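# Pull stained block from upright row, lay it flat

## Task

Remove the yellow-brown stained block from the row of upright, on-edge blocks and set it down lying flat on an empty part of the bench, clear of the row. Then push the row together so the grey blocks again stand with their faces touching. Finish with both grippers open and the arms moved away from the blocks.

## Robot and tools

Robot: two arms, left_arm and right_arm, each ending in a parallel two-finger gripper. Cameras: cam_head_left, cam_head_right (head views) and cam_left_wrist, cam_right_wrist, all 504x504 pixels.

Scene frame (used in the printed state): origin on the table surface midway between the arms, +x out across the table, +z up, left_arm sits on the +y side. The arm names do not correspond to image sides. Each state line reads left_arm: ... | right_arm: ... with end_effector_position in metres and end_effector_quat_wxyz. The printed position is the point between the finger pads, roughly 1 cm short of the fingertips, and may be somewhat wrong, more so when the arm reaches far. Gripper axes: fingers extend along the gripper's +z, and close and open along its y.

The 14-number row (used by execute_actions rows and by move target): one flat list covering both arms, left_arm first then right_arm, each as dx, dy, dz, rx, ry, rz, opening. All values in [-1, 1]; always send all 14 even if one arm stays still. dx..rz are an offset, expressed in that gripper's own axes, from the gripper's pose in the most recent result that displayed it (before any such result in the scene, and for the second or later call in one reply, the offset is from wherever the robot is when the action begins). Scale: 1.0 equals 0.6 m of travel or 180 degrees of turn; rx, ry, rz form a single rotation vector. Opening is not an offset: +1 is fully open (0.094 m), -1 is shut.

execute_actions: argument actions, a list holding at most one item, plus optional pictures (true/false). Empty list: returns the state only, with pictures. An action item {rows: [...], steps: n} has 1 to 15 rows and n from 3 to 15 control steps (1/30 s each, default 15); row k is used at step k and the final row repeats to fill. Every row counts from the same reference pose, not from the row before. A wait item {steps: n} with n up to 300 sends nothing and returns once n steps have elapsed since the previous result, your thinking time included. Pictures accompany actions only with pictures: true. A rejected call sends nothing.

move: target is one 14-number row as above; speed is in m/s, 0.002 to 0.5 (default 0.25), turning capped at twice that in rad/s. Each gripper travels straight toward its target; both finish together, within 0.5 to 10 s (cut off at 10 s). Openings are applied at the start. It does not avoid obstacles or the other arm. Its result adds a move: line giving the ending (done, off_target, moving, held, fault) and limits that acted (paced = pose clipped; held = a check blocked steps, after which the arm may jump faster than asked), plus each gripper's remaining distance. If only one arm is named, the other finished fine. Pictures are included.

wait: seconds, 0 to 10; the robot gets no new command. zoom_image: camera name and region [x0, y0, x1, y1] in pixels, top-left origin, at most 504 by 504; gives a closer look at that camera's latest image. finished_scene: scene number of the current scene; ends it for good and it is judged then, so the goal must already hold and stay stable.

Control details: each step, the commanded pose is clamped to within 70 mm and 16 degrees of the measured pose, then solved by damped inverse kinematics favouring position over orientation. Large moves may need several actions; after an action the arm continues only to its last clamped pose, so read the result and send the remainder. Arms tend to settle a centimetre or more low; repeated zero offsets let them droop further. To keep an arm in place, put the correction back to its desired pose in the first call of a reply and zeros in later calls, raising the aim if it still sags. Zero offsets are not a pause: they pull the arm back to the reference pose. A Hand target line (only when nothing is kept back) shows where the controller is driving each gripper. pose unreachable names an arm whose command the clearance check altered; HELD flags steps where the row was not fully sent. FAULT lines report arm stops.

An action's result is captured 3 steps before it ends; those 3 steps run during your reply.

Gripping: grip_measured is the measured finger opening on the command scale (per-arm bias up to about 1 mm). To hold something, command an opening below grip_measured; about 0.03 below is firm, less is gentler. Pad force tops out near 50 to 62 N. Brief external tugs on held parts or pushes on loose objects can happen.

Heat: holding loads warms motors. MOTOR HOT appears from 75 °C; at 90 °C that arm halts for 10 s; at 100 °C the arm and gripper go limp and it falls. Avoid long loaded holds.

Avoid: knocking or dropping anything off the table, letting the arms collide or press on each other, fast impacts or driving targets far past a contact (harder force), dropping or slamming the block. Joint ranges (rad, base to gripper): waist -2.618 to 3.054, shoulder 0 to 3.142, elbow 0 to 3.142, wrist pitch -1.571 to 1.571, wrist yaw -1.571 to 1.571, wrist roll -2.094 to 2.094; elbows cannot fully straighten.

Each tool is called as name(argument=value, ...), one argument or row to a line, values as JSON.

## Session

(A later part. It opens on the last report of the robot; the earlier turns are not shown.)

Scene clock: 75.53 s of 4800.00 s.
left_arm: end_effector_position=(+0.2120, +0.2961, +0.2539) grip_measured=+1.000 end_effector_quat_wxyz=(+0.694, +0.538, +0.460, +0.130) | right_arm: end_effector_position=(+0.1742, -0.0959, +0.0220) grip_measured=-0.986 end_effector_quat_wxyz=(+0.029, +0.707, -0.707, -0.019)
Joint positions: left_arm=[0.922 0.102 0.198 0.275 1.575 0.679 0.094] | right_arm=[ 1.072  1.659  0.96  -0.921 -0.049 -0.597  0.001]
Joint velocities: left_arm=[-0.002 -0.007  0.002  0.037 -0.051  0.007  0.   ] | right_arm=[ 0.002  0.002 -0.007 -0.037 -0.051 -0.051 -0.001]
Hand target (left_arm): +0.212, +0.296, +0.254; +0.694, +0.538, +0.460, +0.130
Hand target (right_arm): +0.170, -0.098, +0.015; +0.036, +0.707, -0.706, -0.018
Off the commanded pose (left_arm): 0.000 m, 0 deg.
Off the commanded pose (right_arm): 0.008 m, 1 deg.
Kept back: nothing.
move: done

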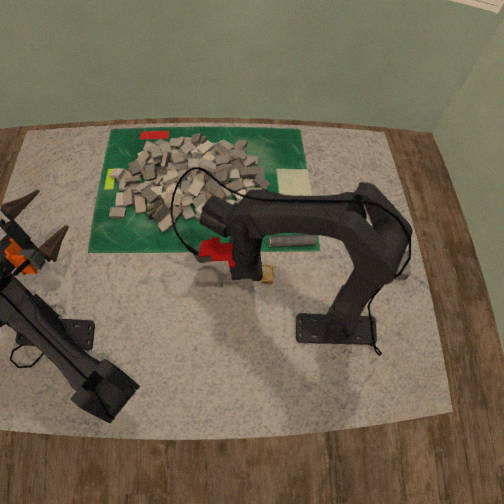

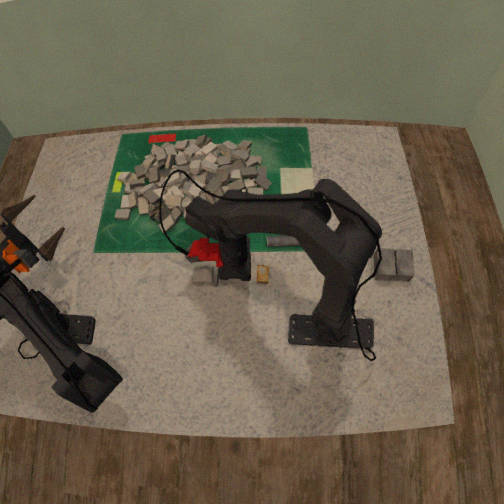

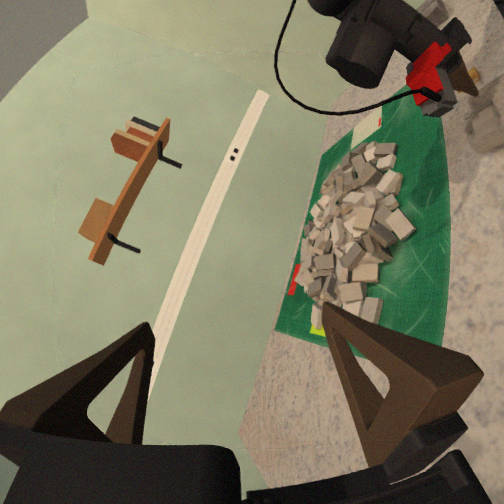

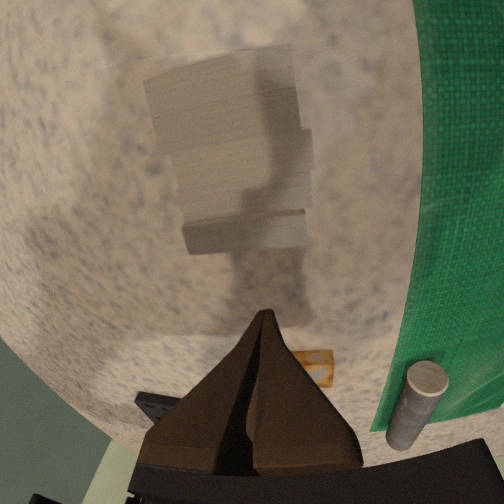

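move(
  target=[0,0,0,0,0,0,1,-0.075,0,0.004,0,0,0,-1],
  speed=0.03,
)

Scene clock: 77.50 s of 4800.00 s.
left_arm: end_effector_position=(+0.2119, +0.2960, +0.2540) grip_measured=+1.000 end_effector_quat_wxyz=(+0.694, +0.538, +0.459, +0.131) | right_arm: end_effector_position=(+0.1731, -0.0618, +0.0187) grip_measured=-0.986 end_effector_quat_wxyz=(+0.034, +0.705, -0.708, -0.014)
Joint positions: left_arm=[0.922 0.102 0.198 0.276 1.575 0.679 0.094] | right_arm=[ 1.145  1.777  1.084 -0.936 -0.044 -0.52   0.001]
Joint velocities: left_arm=[-0.002 -0.002 -0.002 -0.022  0.022  0.022  0.   ] | right_arm=[-0.002  0.002  0.007  0.007  0.007 -0.007  0.001]
Hand target (left_arm): +0.212, +0.296, +0.254; +0.694, +0.538, +0.460, +0.130
Hand target (right_arm): +0.174, -0.051, +0.020; +0.028, +0.707, -0.707, -0.019
Off the commanded pose (left_arm): 0.000 m, 0 deg.
Off the commanded pose (right_arm): 0.011 m, 1 deg.
Kept back: nothing.
move: off_target (right_arm)

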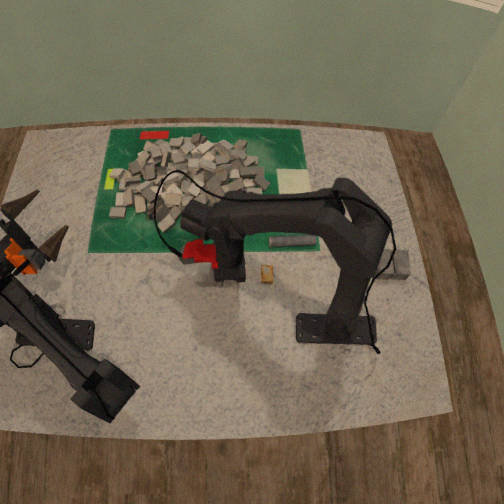

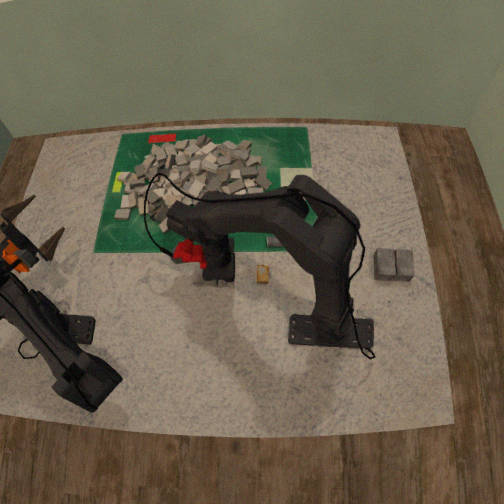

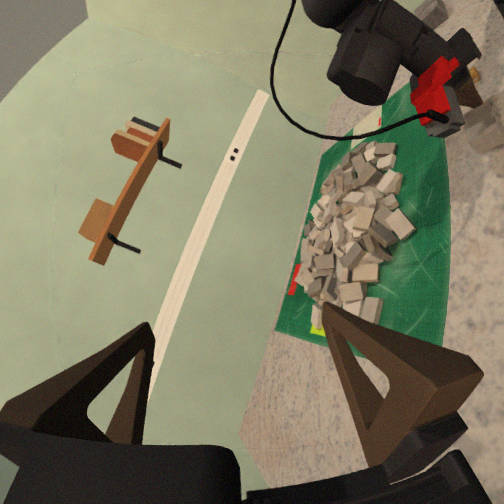

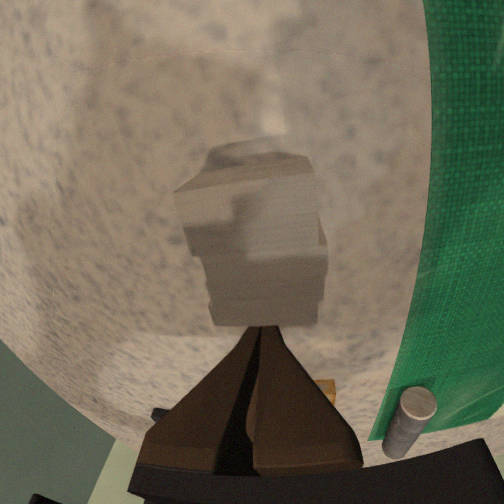

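Touching, maybe; push a bit more.

move(
  target=[0,0,0,0,0,0,1,-0.03,0,0,0,0,0,-1],
  speed=0.03,
)

move(
  target=[0,0,0,0,0,0,1,0.04,0,-0.01,0,0,0,-1],
  speed=0.05,
)

move(
  target=[0,0,0,0,0,0,1,0.03,0,-0.2,0,0,0,0.4],
  speed=0.15,
)

Scene clock: 78.57 s of 4800.00 s.
left_arm: end_effector_position=(+0.2119, +0.2960, +0.2540) grip_measured=+1.000 end_effector_quat_wxyz=(+0.694, +0.539, +0.459, +0.131) | right_arm: end_effector_position=(+0.1720, -0.0598, +0.0186) grip_measured=-0.986 end_effector_quat_wxyz=(+0.047, +0.703, -0.710, -0.002)
Joint positions: left_arm=[0.922 0.102 0.198 0.278 1.575 0.679 0.094] | right_arm=[ 1.16   1.81   1.122 -0.973 -0.03  -0.499  0.001]
Joint velocities: left_arm=[-0.007 -0.002 -0.007 -0.051 -0.007  0.022  0.   ] | right_arm=[-0.002 -0.012  0.027  0.081 -0.051  0.037 -0.   ]
Hand target (left_arm): +0.212, +0.296, +0.254; +0.694, +0.538, +0.459, +0.131
Hand target (right_arm): +0.173, -0.044, +0.019; +0.034, +0.706, -0.708, -0.014
Off the commanded pose (left_arm): 0.000 m, 0 deg.
Off the commanded pose (right_arm): 0.016 m, 2 deg.
Kept back: nothing.
move: off_target (right_arm)

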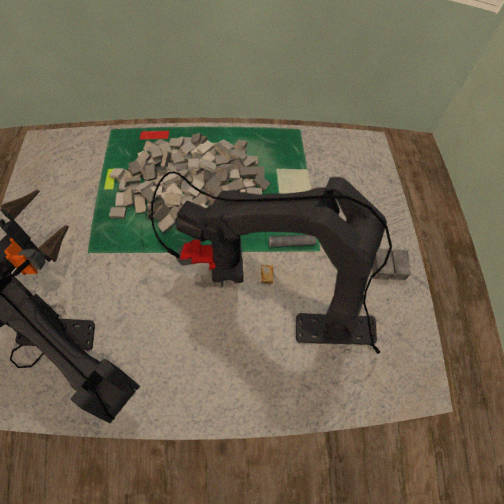

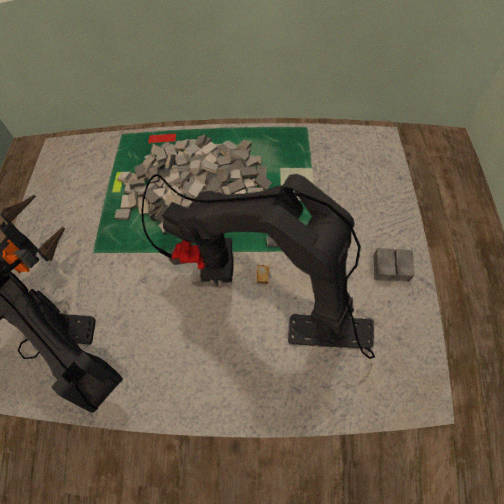

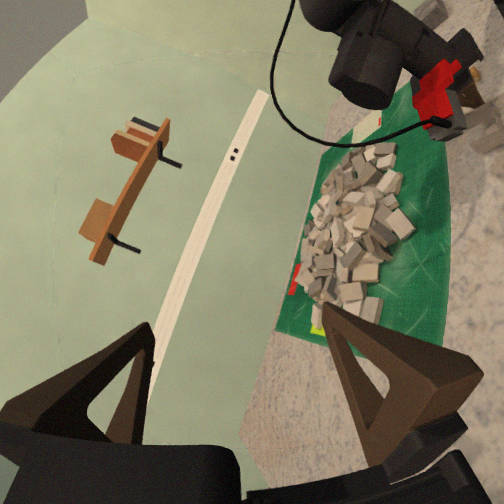

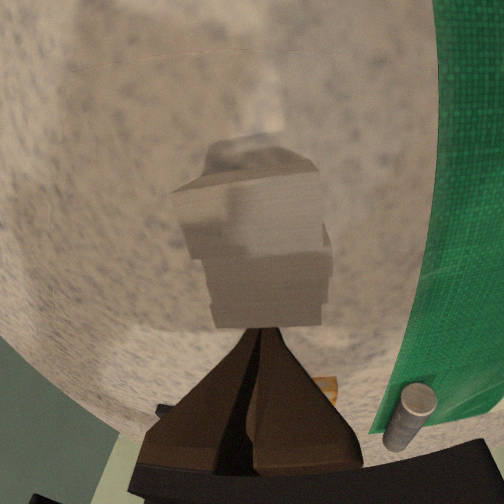

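Scene clock: 79.33 s of 4800.00 s.
left_arm: end_effector_position=(+0.2119, +0.2960, +0.2541) grip_measured=+1.000 end_effector_quat_wxyz=(+0.694, +0.539, +0.459, +0.132) | right_arm: end_effector_position=(+0.1745, -0.0751, +0.0247) grip_measured=-0.986 end_effector_quat_wxyz=(+0.043, +0.702, -0.711, -0.004)
Joint positions: left_arm=[0.922 0.102 0.198 0.279 1.575 0.679 0.094] | right_arm=[ 1.126  1.748  1.073 -0.977 -0.029 -0.53   0.001]
Joint velocities: left_arm=[-0.002 -0.022 -0.007 -0.051 -0.022 -0.022  0.   ] | right_arm=[ 0.007 -0.002 -0.012  0.007  0.022 -0.007 -0.001]
Hand target (left_arm): +0.212, +0.296, +0.254; +0.694, +0.539, +0.459, +0.131
Hand target (right_arm): +0.172, -0.083, +0.026; +0.048, +0.703, -0.710, -0.002
Off the commanded pose (left_arm): 0.000 m, 0 deg.
Off the commanded pose (right_arm): 0.009 m, 1 deg.
Kept back: nothing.
move: done

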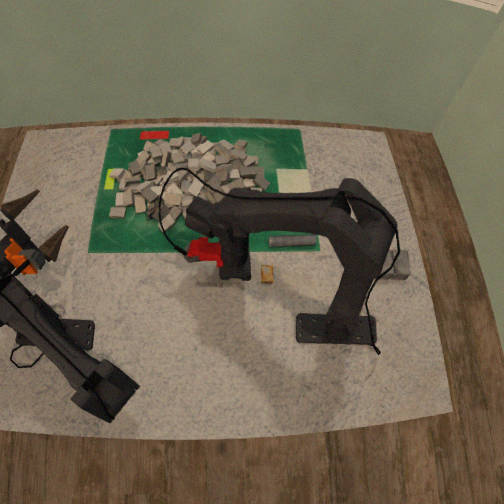

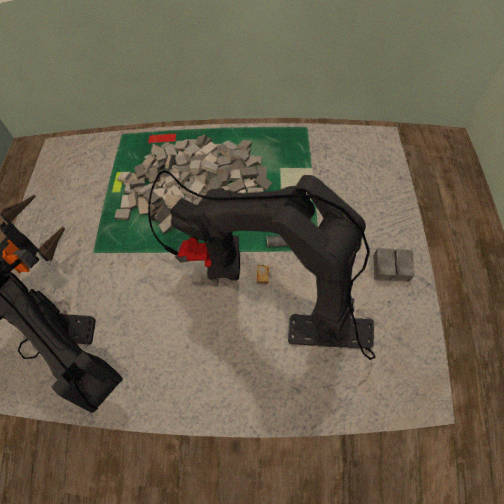

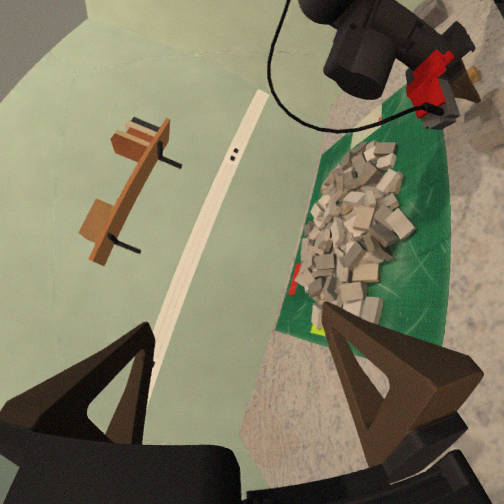

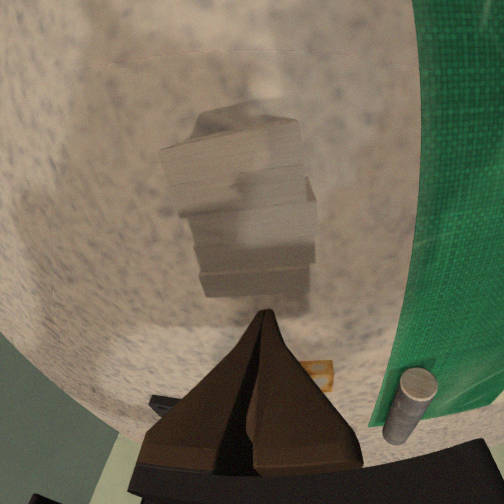

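Scene clock: 80.80 s of 4800.00 s.
left_arm: end_effector_position=(+0.2119, +0.2959, +0.2542) grip_measured=+1.000 end_effector_quat_wxyz=(+0.694, +0.539, +0.458, +0.132) | right_arm: end_effector_position=(+0.1807, -0.0874, +0.1354) grip_measured=+0.398 end_effector_quat_wxyz=(+0.054, +0.701, -0.711, -0.004)
Joint positions: left_arm=[0.922 0.102 0.198 0.28  1.575 0.679 0.094] | right_arm=[ 1.082  1.653  1.415 -1.438 -0.029 -0.573  0.066]
Joint velocities: left_arm=[-0.007  0.012  0.002 -0.081  0.051  0.037  0.   ] | right_arm=[-0.002 -0.002  0.012 -0.037  0.007  0.007 -0.001]
Hand target (left_arm): +0.212, +0.296, +0.254; +0.694, +0.539, +0.458, +0.132
Hand target (right_arm): +0.184, -0.088, +0.145; +0.043, +0.702, -0.711, -0.004
Off the commanded pose (left_arm): 0.000 m, 0 deg.
Off the commanded pose (right_arm): 0.010 m, 1 deg.
Kept back: nothing.
move: done

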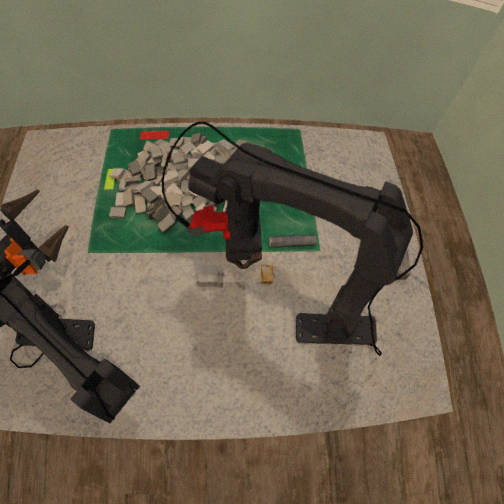

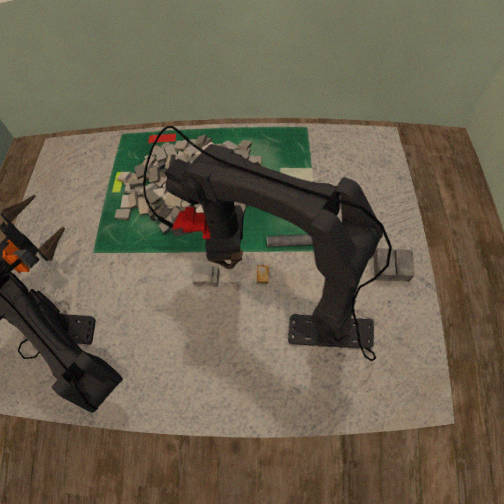

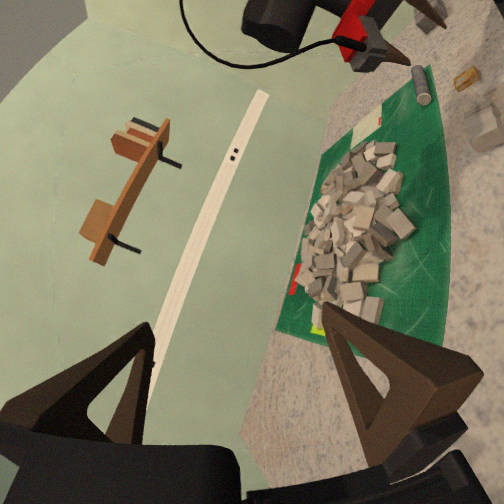

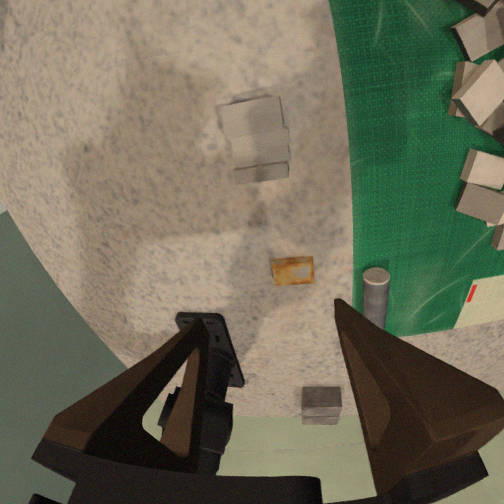

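move(
  target=[0,0,0,0,0,0,1,0.3,0,-0.15,0,0,0,1],
)

zoom_image(
  camera="cam_head_left",
  region=[160,240,300,310],
)

Scene clock: 82.80 s of 4800.00 s.
left_arm: end_effector_position=(+0.2118, +0.2959, +0.2543) grip_measured=+1.000 end_effector_quat_wxyz=(+0.694, +0.540, +0.458, +0.133) | right_arm: end_effector_position=(+0.1951, -0.2586, +0.2394) grip_measured=+1.000 end_effector_quat_wxyz=(-0.154, +0.687, -0.706, +0.081)
Joint positions: left_arm=[0.922 0.102 0.198 0.282 1.575 0.679 0.094] | right_arm=[ 0.457  0.966  1.3   -1.556  0.025 -1.187  0.094]
Joint velocities: left_arm=[-0.007 -0.012 -0.012  0.022  0.081 -0.051  0.   ] | right_arm=[-0.002  0.002 -0.017  0.007  0.022 -0.051  0.   ]
Hand target (left_arm): +0.212, +0.296, +0.254; +0.694, +0.539, +0.458, +0.132
Hand target (right_arm): +0.190, -0.262, +0.234; -0.143, +0.690, -0.705, +0.079
Off the commanded pose (left_arm): 0.000 m, 0 deg.
Off the commanded pose (right_arm): 0.009 m, 26 deg; orientation clipped at the last step of the last action.
joint sent to its limit (right arm) — the command would take joint 4 (wrist pitch) past its lower limit, so that joint was sent only as far as its limit.
Kept back: nothing.
move: off_target (right_arm); limits=paced

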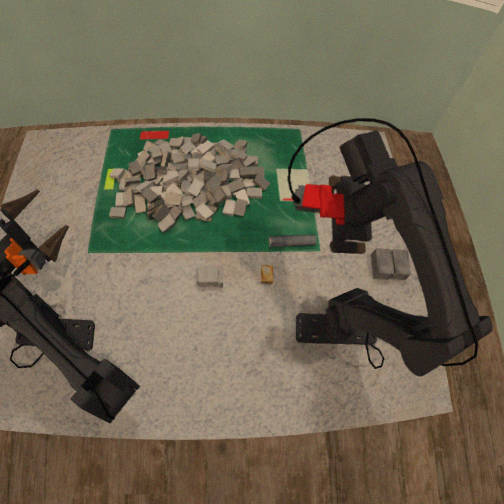

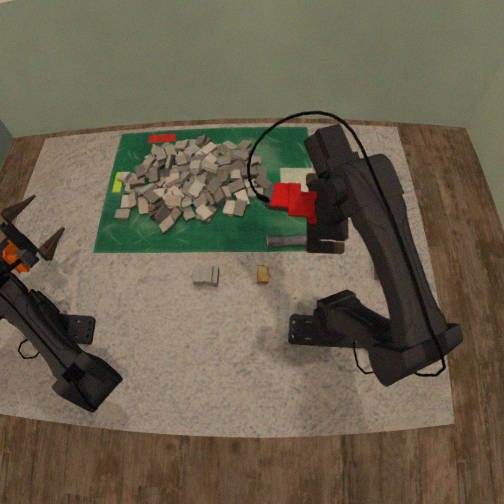

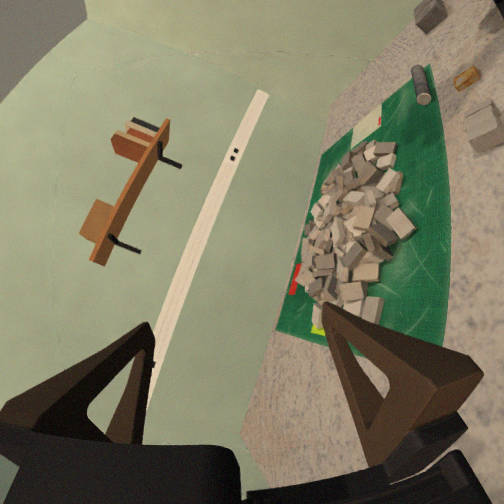

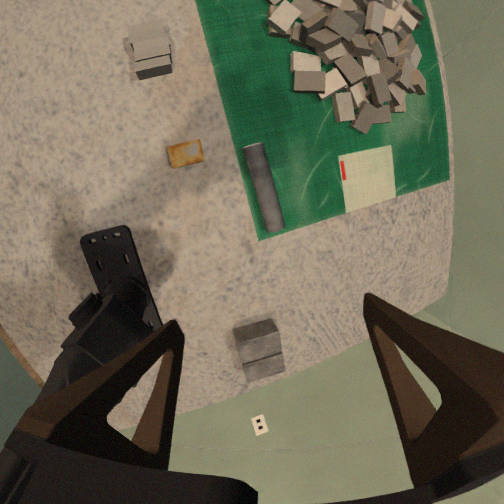

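Region (160, 240, 300, 310) of cam_head_left's 504x504 image, scaled by 3.600, with more detail than that image has.

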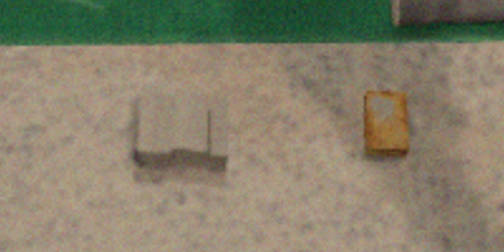

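finished_scene(
  scene=2,
)

The scene is finished: the task was done.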